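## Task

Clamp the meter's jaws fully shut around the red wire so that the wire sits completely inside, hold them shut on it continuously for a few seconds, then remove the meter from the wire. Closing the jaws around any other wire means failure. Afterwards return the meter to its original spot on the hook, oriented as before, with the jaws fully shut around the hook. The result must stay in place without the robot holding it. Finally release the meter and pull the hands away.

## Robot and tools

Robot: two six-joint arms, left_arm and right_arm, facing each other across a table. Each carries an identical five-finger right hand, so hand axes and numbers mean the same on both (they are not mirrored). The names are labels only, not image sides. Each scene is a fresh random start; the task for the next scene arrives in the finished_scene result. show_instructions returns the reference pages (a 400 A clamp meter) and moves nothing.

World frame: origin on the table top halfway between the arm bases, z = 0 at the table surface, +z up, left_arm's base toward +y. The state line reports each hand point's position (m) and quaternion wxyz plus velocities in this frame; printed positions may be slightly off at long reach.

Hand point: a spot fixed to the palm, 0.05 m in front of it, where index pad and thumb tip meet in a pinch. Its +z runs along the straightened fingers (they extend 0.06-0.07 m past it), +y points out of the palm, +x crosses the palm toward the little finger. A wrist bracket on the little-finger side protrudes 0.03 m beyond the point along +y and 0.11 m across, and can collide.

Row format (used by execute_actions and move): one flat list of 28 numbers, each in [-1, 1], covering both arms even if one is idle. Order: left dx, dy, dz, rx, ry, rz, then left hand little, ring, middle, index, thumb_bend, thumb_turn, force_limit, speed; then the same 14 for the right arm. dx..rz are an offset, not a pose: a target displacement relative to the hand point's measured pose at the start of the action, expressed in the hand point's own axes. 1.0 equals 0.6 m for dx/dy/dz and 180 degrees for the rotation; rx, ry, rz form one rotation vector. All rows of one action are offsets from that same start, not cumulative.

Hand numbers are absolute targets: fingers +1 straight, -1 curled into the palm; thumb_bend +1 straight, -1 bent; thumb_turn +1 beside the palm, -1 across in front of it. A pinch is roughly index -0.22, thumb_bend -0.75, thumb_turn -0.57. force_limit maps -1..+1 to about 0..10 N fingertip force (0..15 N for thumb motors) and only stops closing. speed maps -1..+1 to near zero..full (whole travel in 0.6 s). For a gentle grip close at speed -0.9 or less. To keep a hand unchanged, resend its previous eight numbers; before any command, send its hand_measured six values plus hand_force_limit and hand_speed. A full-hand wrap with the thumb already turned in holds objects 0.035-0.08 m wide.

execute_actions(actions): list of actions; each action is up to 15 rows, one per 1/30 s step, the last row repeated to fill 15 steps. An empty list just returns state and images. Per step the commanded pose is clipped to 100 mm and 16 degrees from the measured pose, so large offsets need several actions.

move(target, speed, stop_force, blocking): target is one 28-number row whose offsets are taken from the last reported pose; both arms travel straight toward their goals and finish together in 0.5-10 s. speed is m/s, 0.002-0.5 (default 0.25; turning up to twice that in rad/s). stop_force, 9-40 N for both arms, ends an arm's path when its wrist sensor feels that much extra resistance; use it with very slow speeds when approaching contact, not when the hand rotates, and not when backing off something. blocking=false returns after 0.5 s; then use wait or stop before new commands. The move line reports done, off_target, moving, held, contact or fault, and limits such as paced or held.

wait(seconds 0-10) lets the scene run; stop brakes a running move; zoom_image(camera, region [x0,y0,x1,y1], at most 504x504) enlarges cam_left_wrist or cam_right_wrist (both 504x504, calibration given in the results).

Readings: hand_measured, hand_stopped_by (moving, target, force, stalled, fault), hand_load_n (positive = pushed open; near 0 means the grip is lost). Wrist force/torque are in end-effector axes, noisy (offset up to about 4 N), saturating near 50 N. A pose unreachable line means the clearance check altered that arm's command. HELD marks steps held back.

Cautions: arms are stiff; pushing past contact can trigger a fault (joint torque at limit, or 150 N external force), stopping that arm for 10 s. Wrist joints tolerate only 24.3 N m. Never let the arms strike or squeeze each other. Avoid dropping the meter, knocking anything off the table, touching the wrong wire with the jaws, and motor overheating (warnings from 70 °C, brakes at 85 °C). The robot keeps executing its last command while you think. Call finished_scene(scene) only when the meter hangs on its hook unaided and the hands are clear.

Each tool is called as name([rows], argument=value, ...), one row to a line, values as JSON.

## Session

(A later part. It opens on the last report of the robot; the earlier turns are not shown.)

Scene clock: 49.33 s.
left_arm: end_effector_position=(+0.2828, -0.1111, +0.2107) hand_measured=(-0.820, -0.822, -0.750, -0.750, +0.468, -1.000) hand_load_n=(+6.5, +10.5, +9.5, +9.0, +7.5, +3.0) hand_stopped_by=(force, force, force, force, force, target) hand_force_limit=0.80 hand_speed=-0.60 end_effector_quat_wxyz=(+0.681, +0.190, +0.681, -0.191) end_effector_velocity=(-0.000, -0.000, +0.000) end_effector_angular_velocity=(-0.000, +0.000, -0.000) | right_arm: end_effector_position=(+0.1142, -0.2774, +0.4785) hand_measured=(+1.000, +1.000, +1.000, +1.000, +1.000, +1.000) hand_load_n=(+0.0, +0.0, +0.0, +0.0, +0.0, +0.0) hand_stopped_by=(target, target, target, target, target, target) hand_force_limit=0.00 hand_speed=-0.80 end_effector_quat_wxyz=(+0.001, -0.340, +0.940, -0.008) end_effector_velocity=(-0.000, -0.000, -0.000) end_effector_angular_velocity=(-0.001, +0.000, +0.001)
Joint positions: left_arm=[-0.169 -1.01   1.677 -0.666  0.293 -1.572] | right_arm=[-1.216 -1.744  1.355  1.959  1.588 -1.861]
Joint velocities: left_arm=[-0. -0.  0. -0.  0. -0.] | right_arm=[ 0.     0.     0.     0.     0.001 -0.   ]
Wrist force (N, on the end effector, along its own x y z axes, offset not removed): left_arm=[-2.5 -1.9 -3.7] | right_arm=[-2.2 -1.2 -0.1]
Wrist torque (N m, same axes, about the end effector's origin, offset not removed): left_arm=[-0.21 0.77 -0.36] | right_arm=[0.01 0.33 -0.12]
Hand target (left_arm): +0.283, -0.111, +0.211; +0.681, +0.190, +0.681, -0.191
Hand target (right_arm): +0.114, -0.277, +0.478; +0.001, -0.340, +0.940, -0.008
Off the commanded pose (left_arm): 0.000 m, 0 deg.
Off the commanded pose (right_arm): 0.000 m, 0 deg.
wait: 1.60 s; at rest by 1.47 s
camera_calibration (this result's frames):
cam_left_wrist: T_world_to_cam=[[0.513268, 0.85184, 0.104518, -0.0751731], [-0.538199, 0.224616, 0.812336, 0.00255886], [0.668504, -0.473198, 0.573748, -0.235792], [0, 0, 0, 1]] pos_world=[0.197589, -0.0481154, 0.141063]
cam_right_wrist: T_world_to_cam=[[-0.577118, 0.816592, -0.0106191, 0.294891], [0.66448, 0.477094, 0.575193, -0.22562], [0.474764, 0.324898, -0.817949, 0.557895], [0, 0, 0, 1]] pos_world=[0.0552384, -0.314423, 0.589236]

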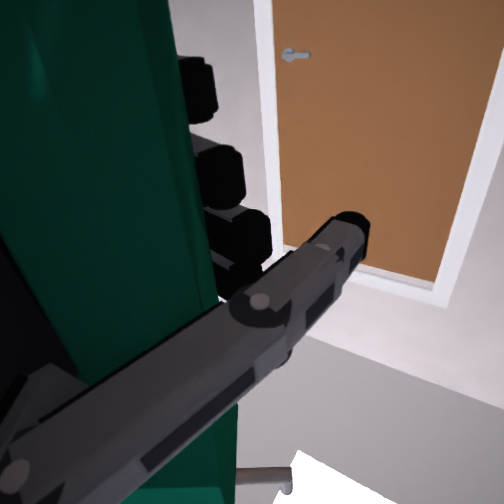

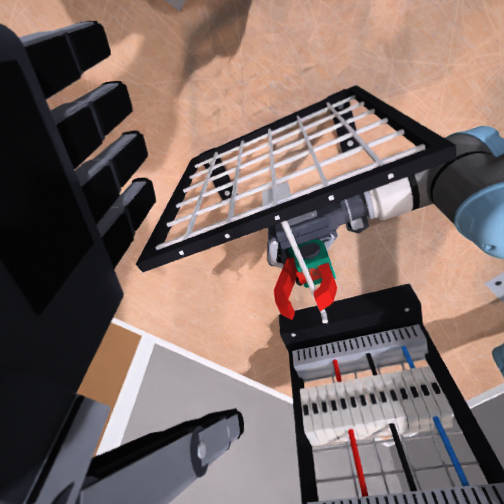

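execute_actions([
  [[0,0,-0.003,0,0,0,-0.98,-0.98,-1,-1,-1,-1,0.8,-0.6,0,0,0,0,0,0,1,1,1,1,1,1,0,-0.8],[0,0,-0.006,0,0,0,-0.98,-0.98,-1,-1,-1,-1,0.8,-0.6,0,0,0,0,0,0,1,1,1,1,1,1,0,-0.8],[0,0,-0.010,0,0,0,-0.98,-0.98,-1,-1,-1,-1,0.8,-0.6,0,0,0,0,0,0,1,1,1,1,1,1,0,-0.8],[0,0,-0.014,0,0,0,-0.98,-0.98,-1,-1,-1,-1,0.8,-0.6,0,0,0,0,0,0,1,1,1,1,1,1,0,-0.8],[0,0,-0.018,0,0,0,-0.98,-0.98,-1,-1,-1,-1,0.8,-0.6,0,0,0,0,0,0,1,1,1,1,1,1,0,-0.8],[0,0,-0.021,0,0,0,-0.98,-0.98,-1,-1,-1,-1,0.8,-0.6,0,0,0,0,0,0,1,1,1,1,1,1,0,-0.8],[0,0,-0.0233,0,0,0,-0.98,-0.98,-1,-1,-1,-1,0.8,-0.6,0,0,0,0,0,0,1,1,1,1,1,1,0,-0.8]],
])

zoom_image(camera="cam_right_wrist", region=[240, 170, 400, 330])

zoom_image(camera="cam_left_wrist", region=[220, 334, 390, 504])

Scene clock: 50.73 s.
left_arm: end_effector_position=(+0.2715, -0.1042, +0.2107) hand_measured=(-0.820, -0.822, -0.750, -0.750, +0.468, -1.000) hand_load_n=(+6.5, +10.5, +9.5, +9.0, +7.5, +3.0) hand_stopped_by=(force, force, force, force, force, target) hand_force_limit=0.80 hand_speed=-0.60 end_effector_quat_wxyz=(+0.681, +0.190, +0.681, -0.191) end_effector_velocity=(-0.006, +0.003, +0.000) end_effector_angular_velocity=(+0.000, -0.001, -0.001) | right_arm: end_effector_position=(+0.1142, -0.2774, +0.4785) hand_measured=(+1.000, +1.000, +1.000, +1.000, +1.000, +1.000) hand_load_n=(+0.0, +0.0, +0.0, +0.0, +0.0, +0.0) hand_stopped_by=(target, target, target, target, target, target) hand_force_limit=0.00 hand_speed=-0.80 end_effector_quat_wxyz=(+0.001, -0.340, +0.940, -0.008) end_effector_velocity=(+0.000, +0.000, -0.000) end_effector_angular_velocity=(-0.000, +0.001, -0.001)
Joint positions: left_arm=[-0.193 -1.023  1.699 -0.676  0.268 -1.572] | right_arm=[-1.216 -1.744  1.355  1.959  1.588 -1.861]
Joint velocities: left_arm=[-0.012 -0.006  0.01  -0.007 -0.011  0.004] | right_arm=[-0.001  0.001 -0.     0.    -0.    -0.   ]
Wrist force (N, on the end effector, along its own x y z axes, offset not removed): left_arm=[4.9 -1.3 -2.5] | right_arm=[0.8 1.2 -1.0]
Wrist torque (N m, same axes, about the end effector's origin, offset not removed): left_arm=[-0.14 -0.52 0.08] | right_arm=[-0.02 -0.03 0.15]
Hand target (left_arm): +0.271, -0.104, +0.211; +0.681, +0.190, +0.681, -0.191
Hand target (right_arm): +0.114, -0.277, +0.478; +0.001, -0.340, +0.940, -0.008
Off the commanded pose (left_arm): 0.001 m, 0 deg.
Off the commanded pose (right_arm): 0.000 m, 0 deg.
Step readings (end_effector_position):
0: left_arm (+0.2828, -0.1111, +0.2107) | right_arm (+0.1142, -0.2774, +0.4785)
1: left_arm (+0.2828, -0.1111, +0.2107) | right_arm (+0.1142, -0.2774, +0.4785)
2: left_arm (+0.2827, -0.1110, +0.2107) | right_arm (+0.1142, -0.2774, +0.4785)
4: left_arm (+0.2814, -0.1101, +0.2107) | right_arm (+0.1142, -0.2774, +0.4785)
8: left_arm (+0.2759, -0.1068, +0.2107) | right_arm (+0.1142, -0.2774, +0.4785)
15: end_effector_position above
camera_calibration (this result's frames):
cam_left_wrist: T_world_to_cam=[[0.513221, 0.851887, 0.104368, -0.0752262], [-0.538148, 0.224685, 0.812351, -0.00510053], [0.668581, -0.473081, 0.573754, -0.224964], [0, 0, 0, 1]] pos_world=[0.18627, -0.041196, 0.141069]
cam_right_wrist: T_world_to_cam=[[-0.577118, 0.816592, -0.0106192, 0.294892], [0.66448, 0.477095, 0.575193, -0.22562], [0.474764, 0.324898, -0.817949, 0.557895], [0, 0, 0, 1]] pos_world=[0.0552384, -0.314423, 0.589236]

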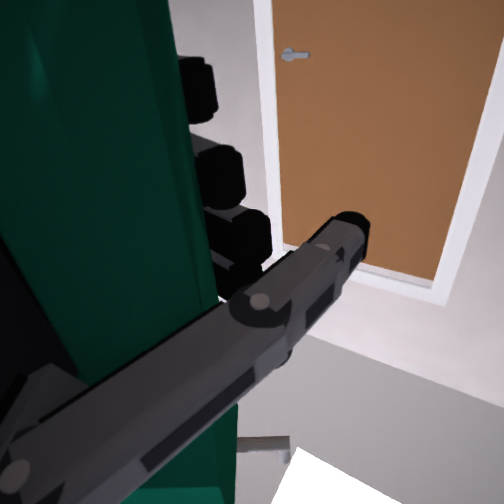

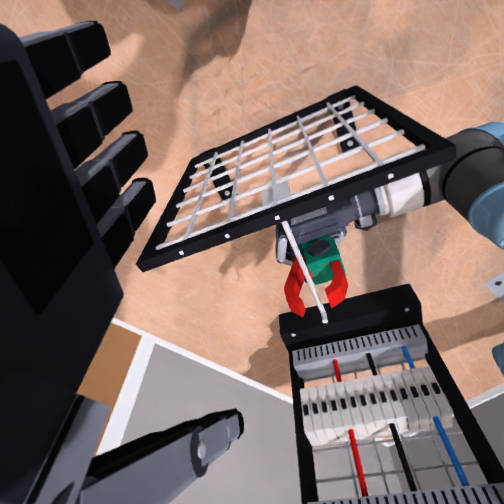

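Region (240, 170, 400, 330) of cam_right_wrist's 504x504 image, scaled by 3.150, with more detail than that image has.

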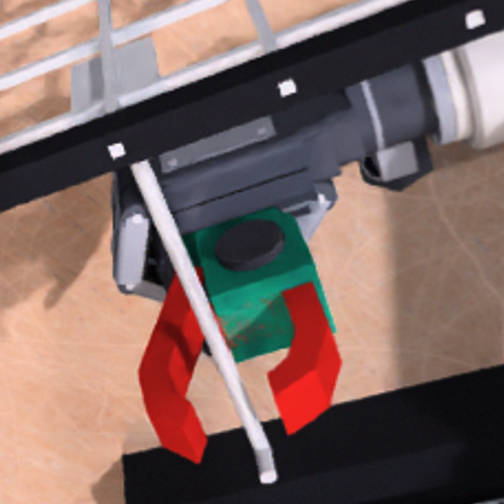

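Region (220, 334, 390, 504) of cam_left_wrist's 504x504 image, scaled by 2.965, with more detail than that image has.

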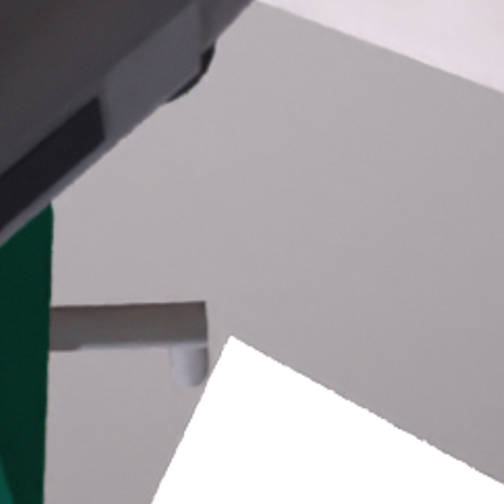

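execute_actions([
  [[0.003,0,-0.0013,0,0,0,-0.98,-0.98,-1,-1,-1,-1,0.8,-0.6,0,0,0,0,0,0,1,1,1,1,1,1,0,-0.8],[0.007,0,-0.0013,0,0,0,-0.98,-0.98,-1,-1,-1,-1,0.8,-0.6,0,0,0,0,0,0,1,1,1,1,1,1,0,-0.8],[0.011,0,-0.0013,0,0,0,-0.98,-0.98,-1,-1,-1,-1,0.8,-0.6,0,0,0,0,0,0,1,1,1,1,1,1,0,-0.8],[0.015,0,-0.0013,0,0,0,-0.98,-0.98,-1,-1,-1,-1,0.8,-0.6,0,0,0,0,0,0,1,1,1,1,1,1,0,-0.8],[0.019,0,-0.0013,0,0,0,-0.98,-0.98,-1,-1,-1,-1,0.8,-0.6,0,0,0,0,0,0,1,1,1,1,1,1,0,-0.8],[0.0225,0,-0.0013,0,0,0,-0.98,-0.98,-1,-1,-1,-1,0.8,-0.6,0,0,0,0,0,0,1,1,1,1,1,1,0,-0.8],[0.025,0,-0.0013,0,0,0,-0.98,-0.98,-1,-1,-1,-1,0.8,-0.6,0,0,0,0,0,0,1,1,1,1,1,1,0,-0.8]],
])

zoom_image(camera="cam_right_wrist", region=[240, 170, 400, 330])

zoom_image(camera="cam_left_wrist", region=[220, 334, 390, 504])

Scene clock: 52.13 s.
left_arm: end_effector_position=(+0.2708, -0.1038, +0.1964) hand_measured=(-0.820, -0.822, -0.750, -0.750, +0.468, -1.000) hand_load_n=(+6.5, +10.5, +9.5, +9.0, +7.5, +3.0) hand_stopped_by=(force, force, force, force, force, target) hand_force_limit=0.80 hand_speed=-0.60 end_effector_quat_wxyz=(+0.681, +0.190, +0.681, -0.191) end_effector_velocity=(-0.001, -0.001, -0.007) end_effector_angular_velocity=(+0.000, -0.002, -0.001) | right_arm: end_effector_position=(+0.1142, -0.2774, +0.4785) hand_measured=(+1.000, +1.000, +1.000, +1.000, +1.000, +1.000) hand_load_n=(+0.0, +0.0, +0.0, +0.0, +0.0, +0.0) hand_stopped_by=(target, target, target, target, target, target) hand_force_limit=0.00 hand_speed=-0.80 end_effector_quat_wxyz=(+0.001, -0.340, +0.940, -0.008) end_effector_velocity=(-0.000, +0.000, -0.000) end_effector_angular_velocity=(-0.001, -0.000, +0.002)
Joint positions: left_arm=[-0.194 -1.002  1.71  -0.706  0.267 -1.573] | right_arm=[-1.216 -1.744  1.355  1.959  1.588 -1.861]
Joint velocities: left_arm=[-0.     0.011  0.005 -0.021  0.001  0.007] | right_arm=[ 0.003  0.001 -0.    -0.     0.001  0.001]
Wrist force (N, on the end effector, along its own x y z axes, offset not removed): left_arm=[1.4 0.0 -0.9] | right_arm=[-3.4 0.7 1.7]
Wrist torque (N m, same axes, about the end effector's origin, offset not removed): left_arm=[-0.03 0.10 -0.15] | right_arm=[-0.18 0.34 -0.17]
Hand target (left_arm): +0.271, -0.104, +0.196; +0.681, +0.190, +0.681, -0.191
Hand target (right_arm): +0.114, -0.277, +0.478; +0.001, -0.340, +0.940, -0.008
Off the commanded pose (left_arm): 0.001 m, 0 deg.
Off the commanded pose (right_arm): 0.000 m, 0 deg.
Step readings (end_effector_position):
0: left_arm (+0.2709, -0.1039, +0.2107) | right_arm (+0.1142, -0.2774, +0.4785)
1: left_arm (+0.2709, -0.1039, +0.2107) | right_arm (+0.1142, -0.2774, +0.4785)
2: left_arm (+0.2709, -0.1038, +0.2105) | right_arm (+0.1142, -0.2774, +0.4785)
4: left_arm (+0.2709, -0.1038, +0.2087) | right_arm (+0.1142, -0.2774, +0.4785)
8: left_arm (+0.2708, -0.1038, +0.2018) | right_arm (+0.1142, -0.2774, +0.4785)
15: end_effector_position above
camera_calibration (this result's frames):
cam_left_wrist: T_world_to_cam=[[0.513234, 0.851897, 0.104224, -0.0737131], [-0.537925, 0.224674, 0.812502, 0.00596033], [0.668751, -0.473068, 0.573567, -0.216114], [0, 0, 0, 1]] pos_world=[0.185565, -0.04078, 0.126796]
cam_right_wrist: T_world_to_cam=[[-0.577118, 0.816592, -0.010619, 0.294891], [0.66448, 0.477094, 0.575193, -0.22562], [0.474764, 0.324898, -0.817949, 0.557895], [0, 0, 0, 1]] pos_world=[0.0552385, -0.314423, 0.589236]

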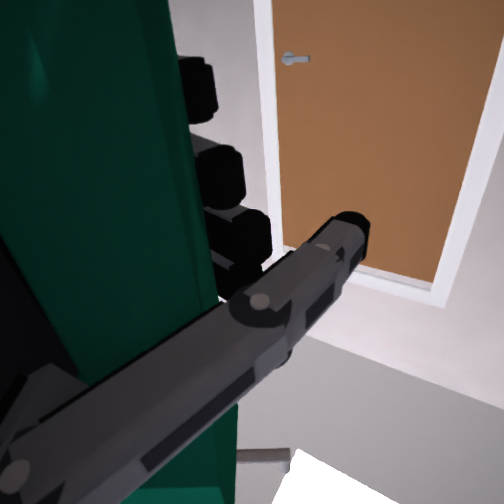

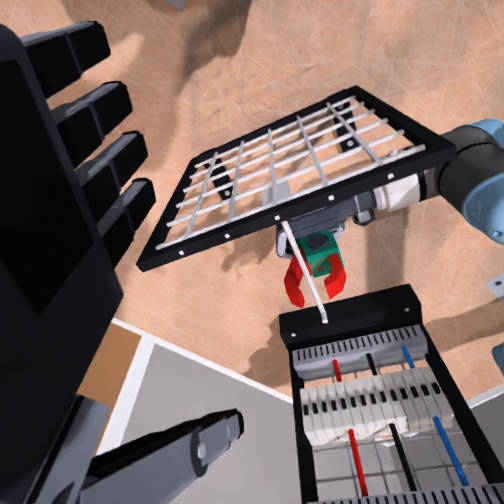

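Region (240, 170, 400, 330) of cam_right_wrist's 504x504 image, scaled by 3.150, with more detail than that image has.

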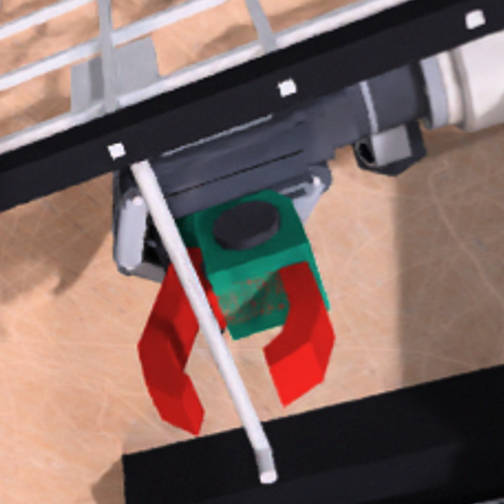

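Region (220, 334, 390, 504) of cam_left_wrist's 504x504 image, scaled by 2.965, with more detail than that image has.

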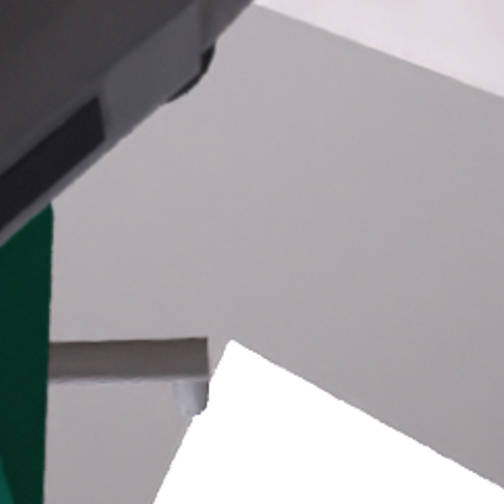

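move(target=[0.03,0.15,0,0,0,-0.1389,-0.98,-0.98,-1,-1,-1,-1,0.8,-0.6,0,0,0,0,0,0,1,1,1,1,1,1,0,-0.8], speed=0.3)

Scene clock: 57.70 s.
left_arm: end_effector_position=(+0.3175, -0.0270, +0.1782) hand_measured=(-0.820, -0.822, -0.750, -0.750, +0.468, -1.000) hand_load_n=(+6.5, +10.5, +9.5, +9.5, +7.5, +3.0) hand_stopped_by=(force, force, force, force, force, target) hand_force_limit=0.80 hand_speed=-0.60 end_effector_quat_wxyz=(+0.624, +0.039, +0.706, -0.333) end_effector_velocity=(+0.001, +0.003, -0.001) end_effector_angular_velocity=(-0.003, +0.010, -0.002) | right_arm: end_effector_position=(+0.1142, -0.2774, +0.4785) hand_measured=(+1.000, +1.000, +1.000, +1.000, +1.000, +1.000) hand_load_n=(+0.0, +0.0, +0.0, +0.0, +0.0, +0.0) hand_stopped_by=(target, target, target, target, target, target) hand_force_limit=0.00 hand_speed=-0.80 end_effector_quat_wxyz=(+0.001, -0.340, +0.940, -0.008) end_effector_velocity=(+0.001, -0.000, -0.000) end_effector_angular_velocity=(-0.001, -0.000, -0.001)
Joint positions: left_arm=[-0.146 -1.148  1.924 -0.777  0.315 -2.006] | right_arm=[-1.216 -1.744  1.355  1.959  1.588 -1.861]
Joint velocities: left_arm=[ 0.001 -0.003  0.001  0.027  0.003 -0.031] | right_arm=[-0.001  0.001  0.    -0.001  0.001  0.   ]
Wrist force (N, on the end effector, along its own x y z axes, offset not removed): left_arm=[1.6 -0.4 -2.9] | right_arm=[2.6 -0.3 1.1]
Wrist torque (N m, same axes, about the end effector's origin, offset not removed): left_arm=[-0.18 0.25 0.06] | right_arm=[-0.14 -0.39 0.10]
Hand target (left_arm): +0.318, -0.027, +0.178; +0.623, +0.038, +0.706, -0.334
Hand target (right_arm): +0.114, -0.277, +0.478; +0.001, -0.340, +0.940, -0.008
Off the commanded pose (left_arm): 0.000 m, 0 deg.
Off the commanded pose (right_arm): 0.000 m, 0 deg.
move: done
camera_calibration (this result's frames):
cam_left_wrist: T_world_to_cam=[[0.487802, 0.810308, -0.32473, -0.0778043], [-0.356566, 0.524492, 0.773155, -0.0138449], [0.796812, -0.261359, 0.544777, -0.230375], [0, 0, 0, 1]] pos_world=[0.216582, 0.0100966, 0.110942]
cam_right_wrist: T_world_to_cam=[[-0.577118, 0.816592, -0.010619, 0.294891], [0.66448, 0.477095, 0.575193, -0.22562], [0.474764, 0.324898, -0.817949, 0.557896], [0, 0, 0, 1]] pos_world=[0.0552384, -0.314423, 0.589236]

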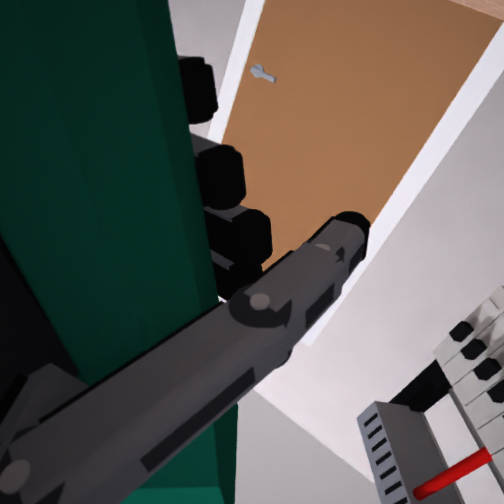

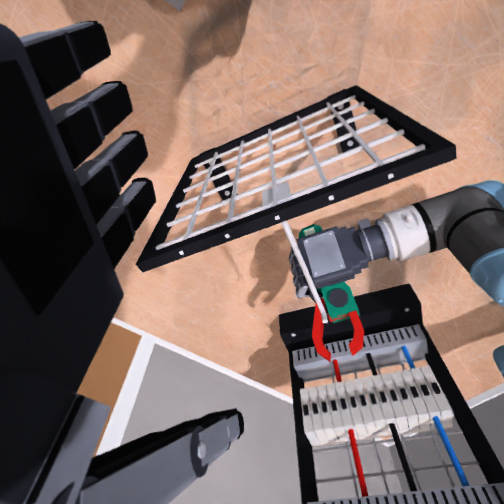

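execute_actions(actions=[])

zoom_image(camera="cam_left_wrist", region=[334, 334, 504, 504])

Scene clock: 58.00 s.
left_arm: end_effector_position=(+0.3176, -0.0269, +0.1782) hand_measured=(-0.820, -0.822, -0.750, -0.750, +0.468, -1.000) hand_load_n=(+6.5, +10.5, +9.5, +9.5, +7.5, +3.0) hand_stopped_by=(force, force, force, force, force, target) hand_force_limit=0.80 hand_speed=-0.60 end_effector_quat_wxyz=(+0.623, +0.038, +0.706, -0.333) end_effector_velocity=(+0.000, +0.000, -0.000) end_effector_angular_velocity=(+0.001, +0.000, +0.001) | right_arm: end_effector_position=(+0.1142, -0.2774, +0.4785) hand_measured=(+1.000, +1.000, +1.000, +1.000, +1.000, +1.000) hand_load_n=(+0.0, +0.0, +0.0, +0.0, +0.0, +0.0) hand_stopped_by=(target, target, target, target, target, target) hand_force_limit=0.00 hand_speed=-0.80 end_effector_quat_wxyz=(+0.001, -0.340, +0.940, -0.008) end_effector_velocity=(+0.000, -0.000, +0.000) end_effector_angular_velocity=(-0.000, +0.000, -0.002)
Joint positions: left_arm=[-0.146 -1.148  1.924 -0.774  0.315 -2.009] | right_arm=[-1.216 -1.744  1.355  1.959  1.588 -1.861]
Joint velocities: left_arm=[ 0.     0.001 -0.     0.002 -0.    -0.002] | right_arm=[-0.002 -0.     0.     0.001  0.    -0.   ]
Wrist force (N, on the end effector, along its own x y z axes, offset not removed): left_arm=[-1.4 1.5 -2.9] | right_arm=[1.0 -0.5 1.4]
Wrist torque (N m, same axes, about the end effector's origin, offset not removed): left_arm=[0.31 0.43 -0.01] | right_arm=[-0.20 -0.07 0.12]
Hand target (left_arm): +0.318, -0.027, +0.178; +0.623, +0.038, +0.706, -0.334
Hand target (right_arm): +0.114, -0.277, +0.478; +0.001, -0.340, +0.940, -0.008
Off the commanded pose (left_arm): 0.000 m, 0 deg.
Off the commanded pose (right_arm): 0.000 m, 0 deg.
camera_calibration (this result's frames):
cam_left_wrist: T_world_to_cam=[[0.48754, 0.810021, -0.32584, -0.0776768], [-0.355564, 0.525052, 0.773237, -0.0142072], [0.797421, -0.261127, 0.543997, -0.230465], [0, 0, 0, 1]] pos_world=[0.216596, 0.0101988, 0.111047]
cam_right_wrist: T_world_to_cam=[[-0.577118, 0.816592, -0.0106191, 0.294891], [0.66448, 0.477094, 0.575193, -0.22562], [0.474764, 0.324898, -0.817949, 0.557895], [0, 0, 0, 1]] pos_world=[0.0552384, -0.314423, 0.589236]

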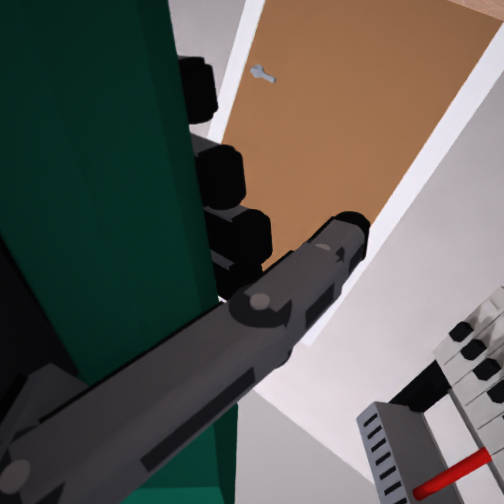

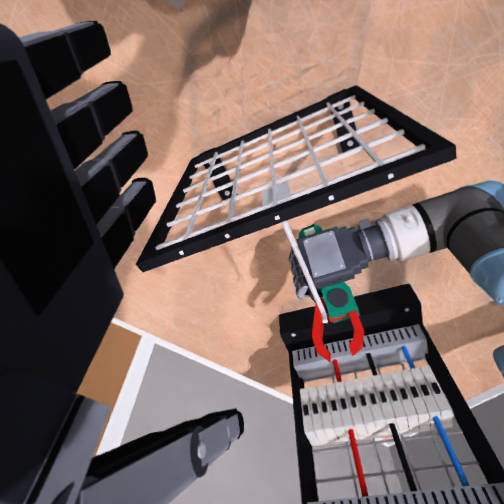

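Region (334, 334, 504, 504) of cam_left_wrist's 504x504 image, scaled by 2.965, with more detail than that image has.

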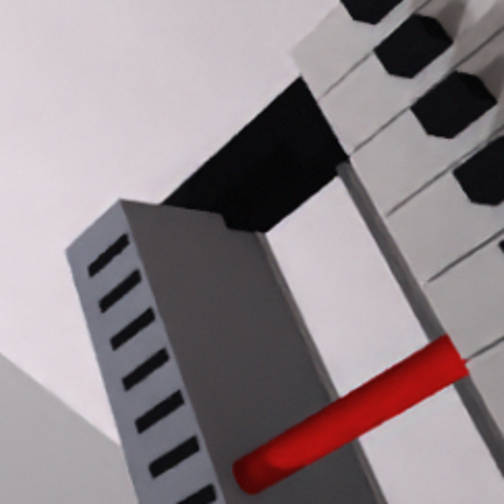

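zoom_image(camera="cam_right_wrist", region=[270, 274, 500, 504])

Region (270, 274, 500, 504) of cam_right_wrist's 504x504 image, scaled by 2.191, with more detail than that image has.

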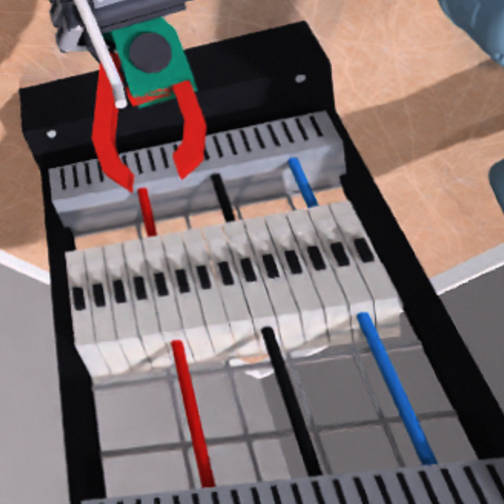

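move(target=[-0.2763,0.0529,0.0498,0.0108,0.0170,-0.3610,-0.98,-0.98,-1,-1,-1,-1,0.8,-0.6,0,0,0,0,0,0,1,1,1,1,1,1,0,-0.8], speed=0.35)

zoom_image(camera="cam_left_wrist", region=[220, 334, 390, 504])

zoom_image(camera="cam_right_wrist", region=[270, 274, 500, 504])

Scene clock: 63.23 s.
left_arm: end_effector_position=(+0.3944, +0.0420, +0.3142) hand_measured=(-0.820, -0.822, -0.750, -0.750, +0.468, -1.000) hand_load_n=(+6.5, +10.5, +9.5, +9.5, +7.5, +3.0) hand_stopped_by=(force, force, force, force, force, target) hand_force_limit=0.80 hand_speed=-0.60 end_effector_quat_wxyz=(+0.328, -0.328, +0.627, -0.626) end_effector_velocity=(+0.001, +0.001, +0.002) end_effector_angular_velocity=(-0.008, +0.012, -0.002) | right_arm: end_effector_position=(+0.1142, -0.2774, +0.4785) hand_measured=(+1.000, +1.000, +1.000, +1.000, +1.000, +1.000) hand_load_n=(+0.0, +0.0, +0.0, +0.0, +0.0, +0.0) hand_stopped_by=(target, target, target, target, target, target) hand_force_limit=0.00 hand_speed=-0.80 end_effector_quat_wxyz=(+0.001, -0.340, +0.940, -0.008) end_effector_velocity=(+0.000, +0.000, -0.000) end_effector_angular_velocity=(+0.000, +0.001, +0.001)
Joint positions: left_arm=[ 0.072 -1.614  1.906 -0.291  0.593 -3.142] | right_arm=[-1.216 -1.744  1.355  1.959  1.588 -1.861]
Joint velocities: left_arm=[ 0.005 -0.002 -0.007  0.019  0.007 -0.021] | right_arm=[ 0.     0.001 -0.    -0.    -0.001 -0.   ]
Wrist force (N, on the end effector, along its own x y z axes, offset not removed): left_arm=[4.7 0.8 -2.9] | right_arm=[-0.6 -0.5 -0.1]
Wrist torque (N m, same axes, about the end effector's origin, offset not removed): left_arm=[-0.16 -0.22 0.23] | right_arm=[-0.08 -0.01 -0.07]
Hand target (left_arm): +0.395, +0.042, +0.314; +0.328, -0.329, +0.627, -0.626
Hand target (right_arm): +0.114, -0.277, +0.478; +0.001, -0.340, +0.940, -0.008
Off the commanded pose (left_arm): 0.001 m, 0 deg.
Off the commanded pose (right_arm): 0.000 m, 0 deg.
move: done
camera_calibration (this result's frames):
cam_left_wrist: T_world_to_cam=[[0.0564505, 0.0887414, -0.994454, 0.283825], [-0.0121733, 0.996029, 0.088191, -0.0682461], [0.998331, 0.00712734, 0.0573066, -0.285369], [0, 0, 0, 1]] pos_world=[0.26804, 0.044822, 0.304623]
cam_right_wrist: T_world_to_cam=[[-0.577118, 0.816592, -0.0106189, 0.294891], [0.664481, 0.477094, 0.575193, -0.22562], [0.474764, 0.324898, -0.817949, 0.557896], [0, 0, 0, 1]] pos_world=[0.0552384, -0.314423, 0.589236]

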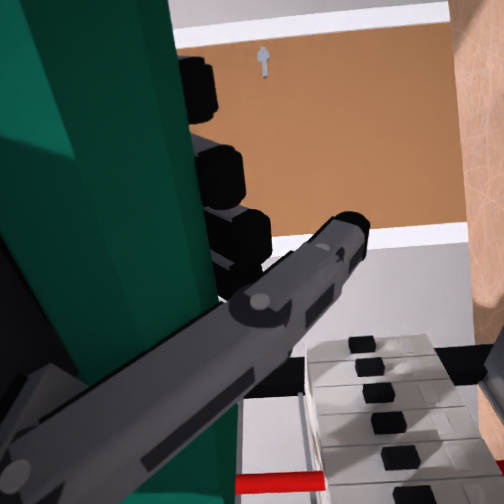

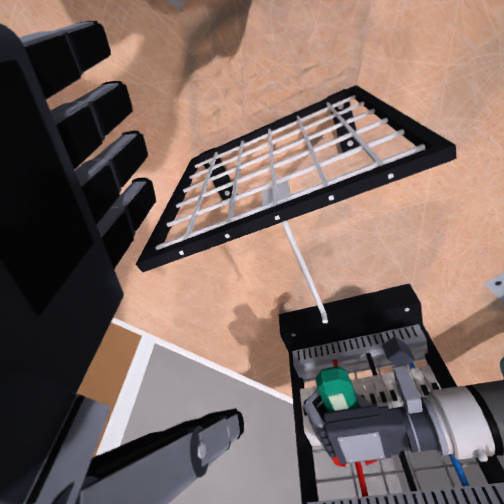

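Region (220, 334, 390, 504) of cam_left_wrist's 504x504 image, scaled by 2.965, with more detail than that image has.

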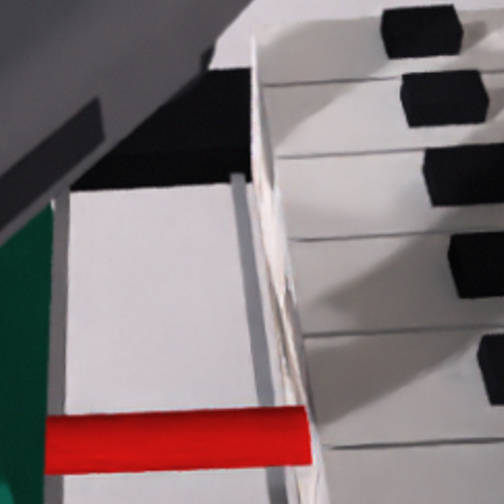

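Region (270, 274, 500, 504) of cam_right_wrist's 504x504 image, scaled by 2.191, with more detail than that image has.

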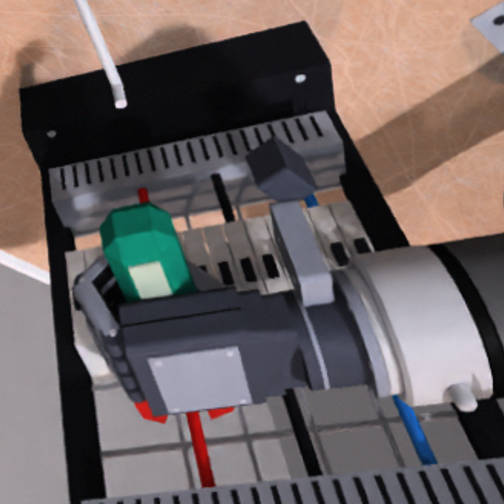

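move(target=[-0.0483,0,-0.0015,0,0,0,-0.98,-0.98,-1,-1,-1,-1,0.8,-0.6,0,0,0,0,0,0,1,1,1,1,1,1,0,-0.8], speed=0.08)

zoom_image(camera="cam_left_wrist", region=[220, 334, 390, 504])

zoom_image(camera="cam_right_wrist", region=[300, 404, 400, 504])

Scene clock: 64.70 s.
left_arm: end_effector_position=(+0.4101, +0.0661, +0.3142) hand_measured=(-0.820, -0.822, -0.750, -0.750, +0.468, -1.000) hand_load_n=(+6.5, +10.5, +9.5, +9.5, +7.5, +3.0) hand_stopped_by=(force, force, force, force, force, target) hand_force_limit=0.80 hand_speed=-0.60 end_effector_quat_wxyz=(+0.328, -0.328, +0.627, -0.626) end_effector_velocity=(+0.001, +0.003, -0.000) end_effector_angular_velocity=(+0.001, -0.000, -0.000) | right_arm: end_effector_position=(+0.1142, -0.2774, +0.4785) hand_measured=(+1.000, +1.000, +1.000, +1.000, +1.000, +1.000) hand_load_n=(+0.0, +0.0, +0.0, +0.0, +0.0, +0.0) hand_stopped_by=(target, target, target, target, target, target) hand_force_limit=0.00 hand_speed=-0.80 end_effector_quat_wxyz=(+0.001, -0.340, +0.940, -0.008) end_effector_velocity=(+0.000, +0.000, -0.000) end_effector_angular_velocity=(+0.000, +0.001, +0.001)
Joint positions: left_arm=[ 0.117 -1.657  1.946 -0.287  0.638 -3.143] | right_arm=[-1.216 -1.744  1.355  1.959  1.588 -1.861]
Joint velocities: left_arm=[ 0.004 -0.004  0.005  0.     0.004  0.   ] | right_arm=[ 0.     0.001  0.    -0.    -0.001 -0.001]
Wrist force (N, on the end effector, along its own x y z axes, offset not removed): left_arm=[-2.2 -0.7 -5.1] | right_arm=[-0.6 0.0 2.1]
Wrist torque (N m, same axes, about the end effector's origin, offset not removed): left_arm=[0.22 0.44 -0.31] | right_arm=[-0.24 0.16 -0.21]
Hand target (left_arm): +0.410, +0.066, +0.314; +0.328, -0.328, +0.627, -0.626
Hand target (right_arm): +0.114, -0.277, +0.478; +0.001, -0.340, +0.940, -0.008
Off the commanded pose (left_arm): 0.000 m, 0 deg.
Off the commanded pose (right_arm): 0.000 m, 0 deg.
move: done
camera_calibration (this result's frames):
cam_left_wrist: T_world_to_cam=[[0.0562554, 0.0887512, -0.994464, 0.280814], [-0.0121948, 0.996028, 0.088201, -0.0920501], [0.998342, 0.00716554, 0.0571142, -0.301082], [0, 0, 0, 1]] pos_world=[0.283663, 0.0689194, 0.304574]
cam_right_wrist: T_world_to_cam=[[-0.577118, 0.816592, -0.0106192, 0.294892], [0.664481, 0.477095, 0.575192, -0.22562], [0.474764, 0.324898, -0.817949, 0.557896], [0, 0, 0, 1]] pos_world=[0.0552385, -0.314423, 0.589236]

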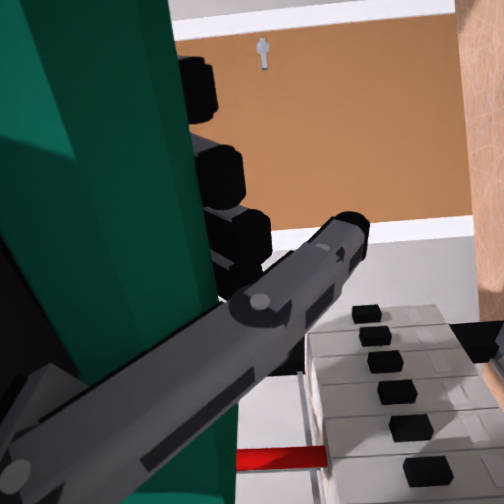

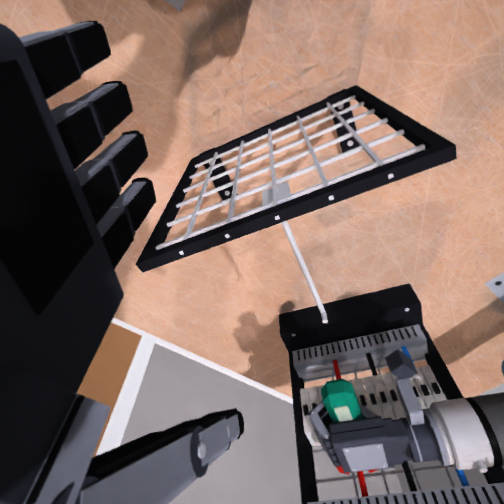

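Region (220, 334, 390, 504) of cam_left_wrist's 504x504 image, scaled by 2.965, with more detail than that image has.

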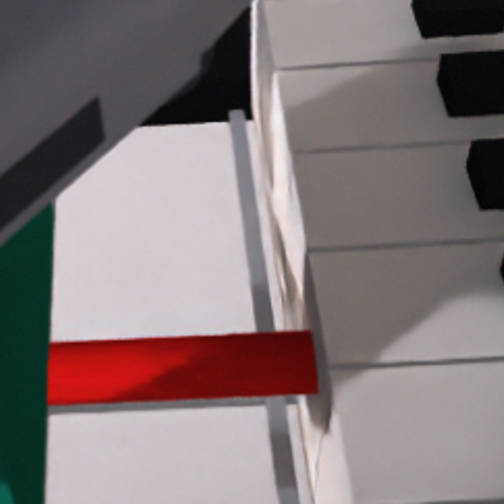

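Region (300, 404, 400, 504) of cam_right_wrist's 504x504 image, scaled by 5.040, with more detail than that image has.

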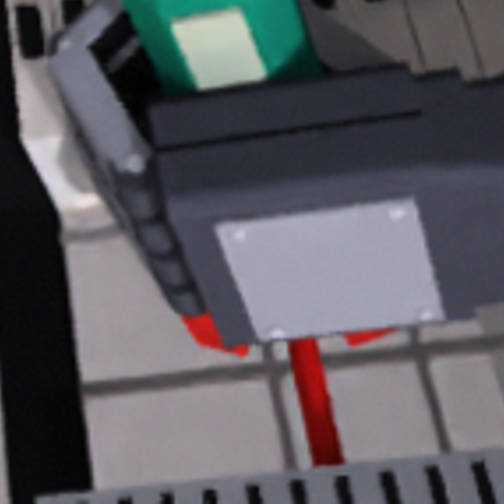

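execute_actions([
  [[-0.003,0,0,0,0,0,-0.98,-0.98,-1,-1,-1,-1,0.8,-0.6,0,0,0,0,0,0,1,1,1,1,1,1,0,-0.8],[-0.007,0,0,0,0,0,-0.98,-0.98,-1,-1,-1,-1,0.8,-0.6,0,0,0,0,0,0,1,1,1,1,1,1,0,-0.8],[-0.011,0,0,0,0,0,-0.98,-0.98,-1,-1,-1,-1,0.8,-0.6,0,0,0,0,0,0,1,1,1,1,1,1,0,-0.8],[-0.015,0,0,0,0,0,-0.98,-0.98,-1,-1,-1,-1,0.8,-0.6,0,0,0,0,0,0,1,1,1,1,1,1,0,-0.8],[-0.019,0,0,0,0,0,-0.98,-0.98,-1,-1,-1,-1,0.8,-0.6,0,0,0,0,0,0,1,1,1,1,1,1,0,-0.8],[-0.023,0,0,0,0,0,-0.98,-0.98,-1,-1,-1,-1,0.8,-0.6,0,0,0,0,0,0,1,1,1,1,1,1,0,-0.8],[-0.0267,0,0,0,0,0,-0.98,-0.98,-1,-1,-1,-1,0.8,-0.6,0,0,0,0,0,0,1,1,1,1,1,1,0,-0.8]],
])

zoom_image(camera="cam_left_wrist", region=[220, 334, 390, 504])

zoom_image(camera="cam_right_wrist", region=[300, 404, 400, 504])

Scene clock: 66.50 s.
left_arm: end_effector_position=(+0.4187, +0.0787, +0.3141) hand_measured=(-0.820, -0.822, -0.750, -0.750, +0.468, -1.000) hand_load_n=(+6.5, +10.5, +9.5, +9.5, +7.5, +3.0) hand_stopped_by=(force, force, force, force, force, target) hand_force_limit=0.80 hand_speed=-0.60 end_effector_quat_wxyz=(+0.328, -0.328, +0.627, -0.626) end_effector_velocity=(+0.004, +0.006, +0.000) end_effector_angular_velocity=(-0.001, +0.000, -0.000) | right_arm: end_effector_position=(+0.1142, -0.2774, +0.4785) hand_measured=(+1.000, +1.000, +1.000, +1.000, +1.000, +1.000) hand_load_n=(+0.0, +0.0, +0.0, +0.0, +0.0, +0.0) hand_stopped_by=(target, target, target, target, target, target) hand_force_limit=0.00 hand_speed=-0.80 end_effector_quat_wxyz=(+0.001, -0.340, +0.940, -0.008) end_effector_velocity=(-0.000, -0.000, +0.000) end_effector_angular_velocity=(-0.000, -0.001, +0.000)
Joint positions: left_arm=[ 0.145 -1.678  1.964 -0.285  0.666 -3.143] | right_arm=[-1.216 -1.744  1.355  1.959  1.588 -1.861]
Joint velocities: left_arm=[ 0.014 -0.01   0.008  0.001  0.014 -0.001] | right_arm=[ 0.    -0.001 -0.     0.     0.001 -0.   ]
Wrist force (N, on the end effector, along its own x y z axes, offset not removed): left_arm=[-0.7 4.6 0.3] | right_arm=[-0.7 -1.8 -0.5]
Wrist torque (N m, same axes, about the end effector's origin, offset not removed): left_arm=[0.20 0.22 0.17] | right_arm=[-0.33 0.35 -0.15]
Hand target (left_arm): +0.419, +0.079, +0.314; +0.328, -0.328, +0.627, -0.626
Hand target (right_arm): +0.114, -0.277, +0.478; +0.001, -0.340, +0.940, -0.008
Off the commanded pose (left_arm): 0.001 m, 0 deg.
Off the commanded pose (right_arm): 0.000 m, 0 deg.
Step readings (end_effector_position):
0: left_arm (+0.4102, +0.0664, +0.3142) | right_arm (+0.1142, -0.2774, +0.4785)
1: left_arm (+0.4102, +0.0664, +0.3142) | right_arm (+0.1142, -0.2774, +0.4785)
2: left_arm (+0.4104, +0.0666, +0.3142) | right_arm (+0.1142, -0.2774, +0.4785)
4: left_arm (+0.4114, +0.0680, +0.3142) | right_arm (+0.1142, -0.2774, +0.4785)
8: left_arm (+0.4153, +0.0738, +0.3141) | right_arm (+0.1142, -0.2774, +0.4785)
15: end_effector_position above
camera_calibration (this result's frames):
cam_left_wrist: T_world_to_cam=[[0.0561533, 0.0887959, -0.994466, 0.279208], [-0.0123048, 0.996023, 0.0882401, -0.104393], [0.998346, 0.00728175, 0.0570226, -0.309813], [0, 0, 0, 1]] pos_world=[0.292337, 0.0814414, 0.304541]
cam_right_wrist: T_world_to_cam=[[-0.577118, 0.816592, -0.0106191, 0.294891], [0.66448, 0.477094, 0.575193, -0.22562], [0.474764, 0.324898, -0.817949, 0.557895], [0, 0, 0, 1]] pos_world=[0.0552385, -0.314423, 0.589236]

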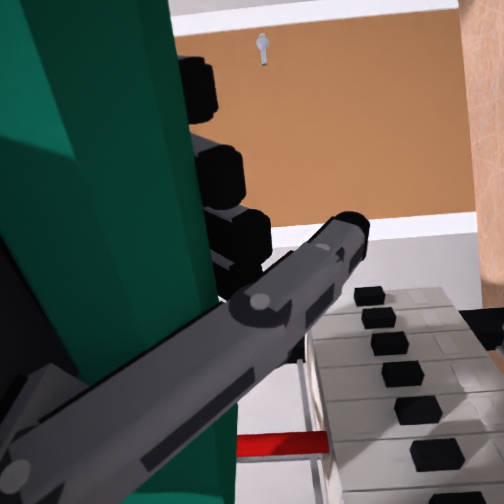

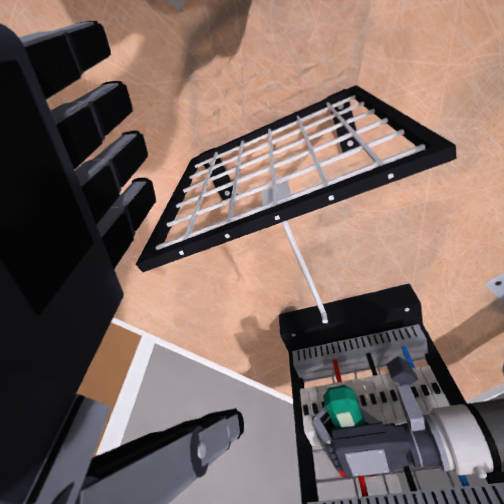

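Region (220, 334, 390, 504) of cam_left_wrist's 504x504 image, scaled by 2.965, with more detail than that image has.

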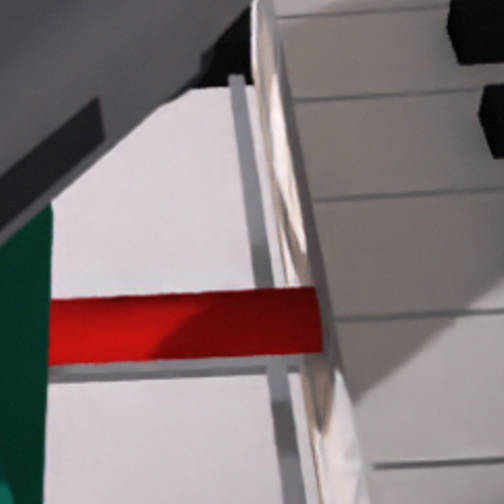

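Region (300, 404, 400, 504) of cam_right_wrist's 504x504 image, scaled by 5.040, with more detail than that image has.

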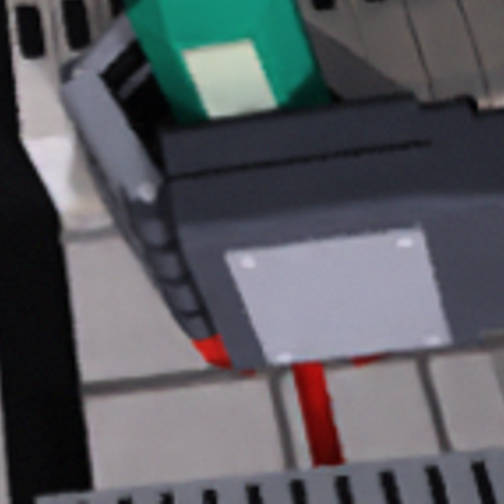

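execute_actions([
  [[-0.004,0,0.002,0,0,0,-0.98,-0.98,-1,-1,-1,-1,0.8,-0.6,0,0,0,0,0,0,1,1,1,1,1,1,0,-0.8],[-0.008,0,0.005,0,0,0,-0.98,-0.98,-1,-1,-1,-1,0.8,-0.6,0,0,0,0,0,0,1,1,1,1,1,1,0,-0.8],[-0.012,0,0.0085,0,0,0,-0.98,-0.98,-1,-1,-1,-1,0.8,-0.6,0,0,0,0,0,0,1,1,1,1,1,1,0,-0.8],[-0.016,0,0.012,0,0,0,-0.98,-0.98,-1,-1,-1,-1,0.8,-0.6,0,0,0,0,0,0,1,1,1,1,1,1,0,-0.8],[-0.020,0,0.0155,0,0,0,-0.98,-0.98,-1,-1,-1,-1,0.8,-0.6,0,0,0,0,0,0,1,1,1,1,1,1,0,-0.8],[-0.024,0,0.019,0,0,0,-0.98,-0.98,-1,-1,-1,-1,0.8,-0.6,0,0,0,0,0,0,1,1,1,1,1,1,0,-0.8],[-0.0265,0,0.0215,0,0,0,-0.98,-0.98,-1,-1,-1,-1,0.8,-0.6,0,0,0,0,0,0,1,1,1,1,1,1,0,-0.8],[-0.0283,0,0.0233,0,0,0,-0.98,-0.98,-1,-1,-1,-1,0.8,-0.6,0,0,0,0,0,0,1,1,1,1,1,1,0,-0.8]],
])

zoom_image(camera="cam_left_wrist", region=[220, 334, 390, 504])

zoom_image(camera="cam_right_wrist", region=[300, 404, 400, 504])

Scene clock: 68.07 s.
left_arm: end_effector_position=(+0.4387, +0.0845, +0.3141) hand_measured=(-0.820, -0.822, -0.750, -0.750, +0.468, -1.000) hand_load_n=(+6.5, +10.5, +9.5, +9.5, +7.5, +3.0) hand_stopped_by=(force, force, force, force, force, target) hand_force_limit=0.80 hand_speed=-0.60 end_effector_quat_wxyz=(+0.328, -0.329, +0.627, -0.626) end_effector_velocity=(+0.011, +0.002, -0.001) end_effector_angular_velocity=(+0.002, +0.000, -0.003) | right_arm: end_effector_position=(+0.1142, -0.2774, +0.4785) hand_measured=(+1.000, +1.000, +1.000, +1.000, +1.000, +1.000) hand_load_n=(+0.0, +0.0, +0.0, +0.0, +0.0, +0.0) hand_stopped_by=(target, target, target, target, target, target) hand_force_limit=0.00 hand_speed=-0.80 end_effector_quat_wxyz=(+0.001, -0.340, +0.940, -0.008) end_effector_velocity=(-0.000, -0.000, -0.000) end_effector_angular_velocity=(+0.000, +0.000, -0.001)
Joint positions: left_arm=[ 0.206 -1.667  1.955 -0.286  0.726 -3.143] | right_arm=[-1.216 -1.744  1.355  1.959  1.588 -1.861]
Joint velocities: left_arm=[ 0.035  0.01  -0.008 -0.     0.038 -0.   ] | right_arm=[-0. -0.  0.  0. -0.  0.]
Wrist force (N, on the end effector, along its own x y z axes, offset not removed): left_arm=[-4.4 -3.7 -6.8] | right_arm=[3.6 2.6 -2.4]
Wrist torque (N m, same axes, about the end effector's origin, offset not removed): left_arm=[-0.40 0.83 -0.30] | right_arm=[0.38 -0.41 0.25]
Hand target (left_arm): +0.440, +0.085, +0.314; +0.328, -0.328, +0.627, -0.626
Hand target (right_arm): +0.114, -0.277, +0.478; +0.001, -0.340, +0.940, -0.008
Off the commanded pose (left_arm): 0.001 m, 0 deg.
Off the commanded pose (right_arm): 0.000 m, 0 deg.
Step readings (end_effector_position):
0: left_arm (+0.4192, +0.0793, +0.3141) | right_arm (+0.1142, -0.2774, +0.4785)
1: left_arm (+0.4192, +0.0793, +0.3141) | right_arm (+0.1142, -0.2774, +0.4785)
2: left_arm (+0.4195, +0.0794, +0.3141) | right_arm (+0.1142, -0.2774, +0.4785)
4: left_arm (+0.4216, +0.0802, +0.3142) | right_arm (+0.1142, -0.2774, +0.4785)
8: left_arm (+0.4301, +0.0827, +0.3142) | right_arm (+0.1142, -0.2774, +0.4785)
15: end_effector_position above
camera_calibration (this result's frames):
cam_left_wrist: T_world_to_cam=[[0.0560177, 0.0888095, -0.994472, 0.277594], [-0.0125846, 0.99602, 0.0882388, -0.109851], [0.99835, 0.00757213, 0.0569123, -0.32973], [0, 0, 0, 1]] pos_world=[0.312253, 0.0872579, 0.304518]
cam_right_wrist: T_world_to_cam=[[-0.577118, 0.816592, -0.010619, 0.294891], [0.66448, 0.477094, 0.575193, -0.22562], [0.474764, 0.324898, -0.817949, 0.557895], [0, 0, 0, 1]] pos_world=[0.0552385, -0.314423, 0.589236]

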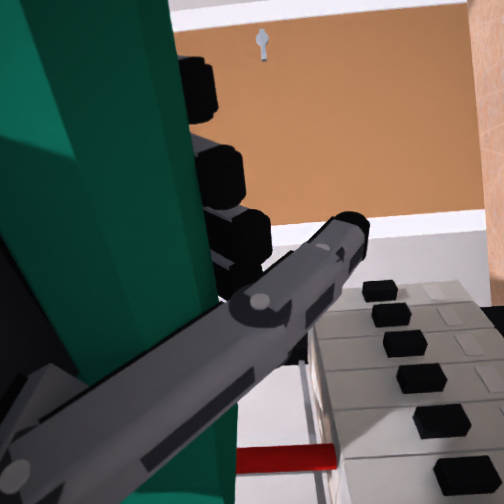

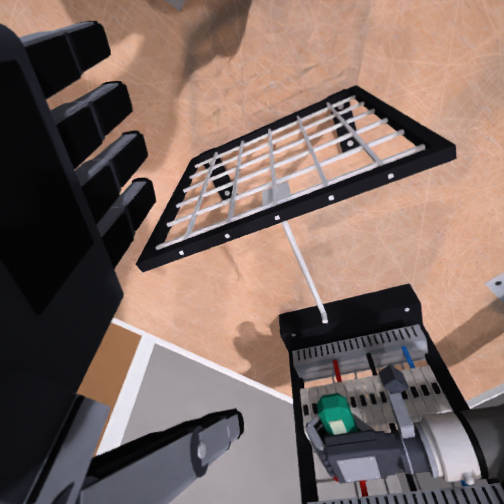

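Region (220, 334, 390, 504) of cam_left_wrist's 504x504 image, scaled by 2.965, with more detail than that image has.

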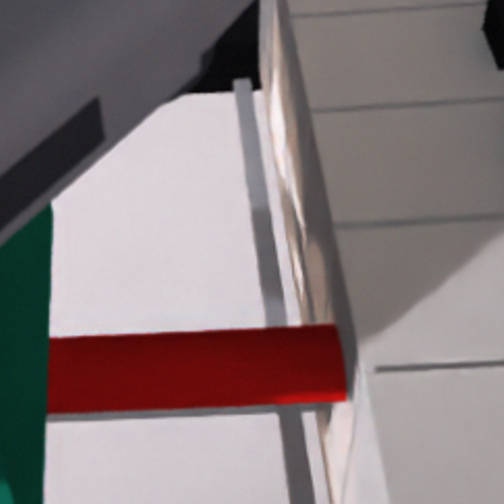

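Region (300, 404, 400, 504) of cam_right_wrist's 504x504 image, scaled by 5.040, with more detail than that image has.

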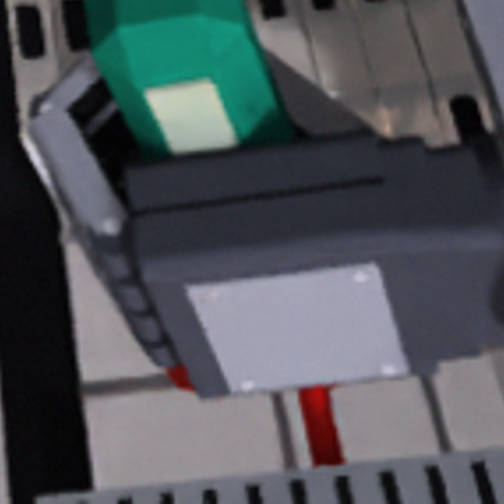

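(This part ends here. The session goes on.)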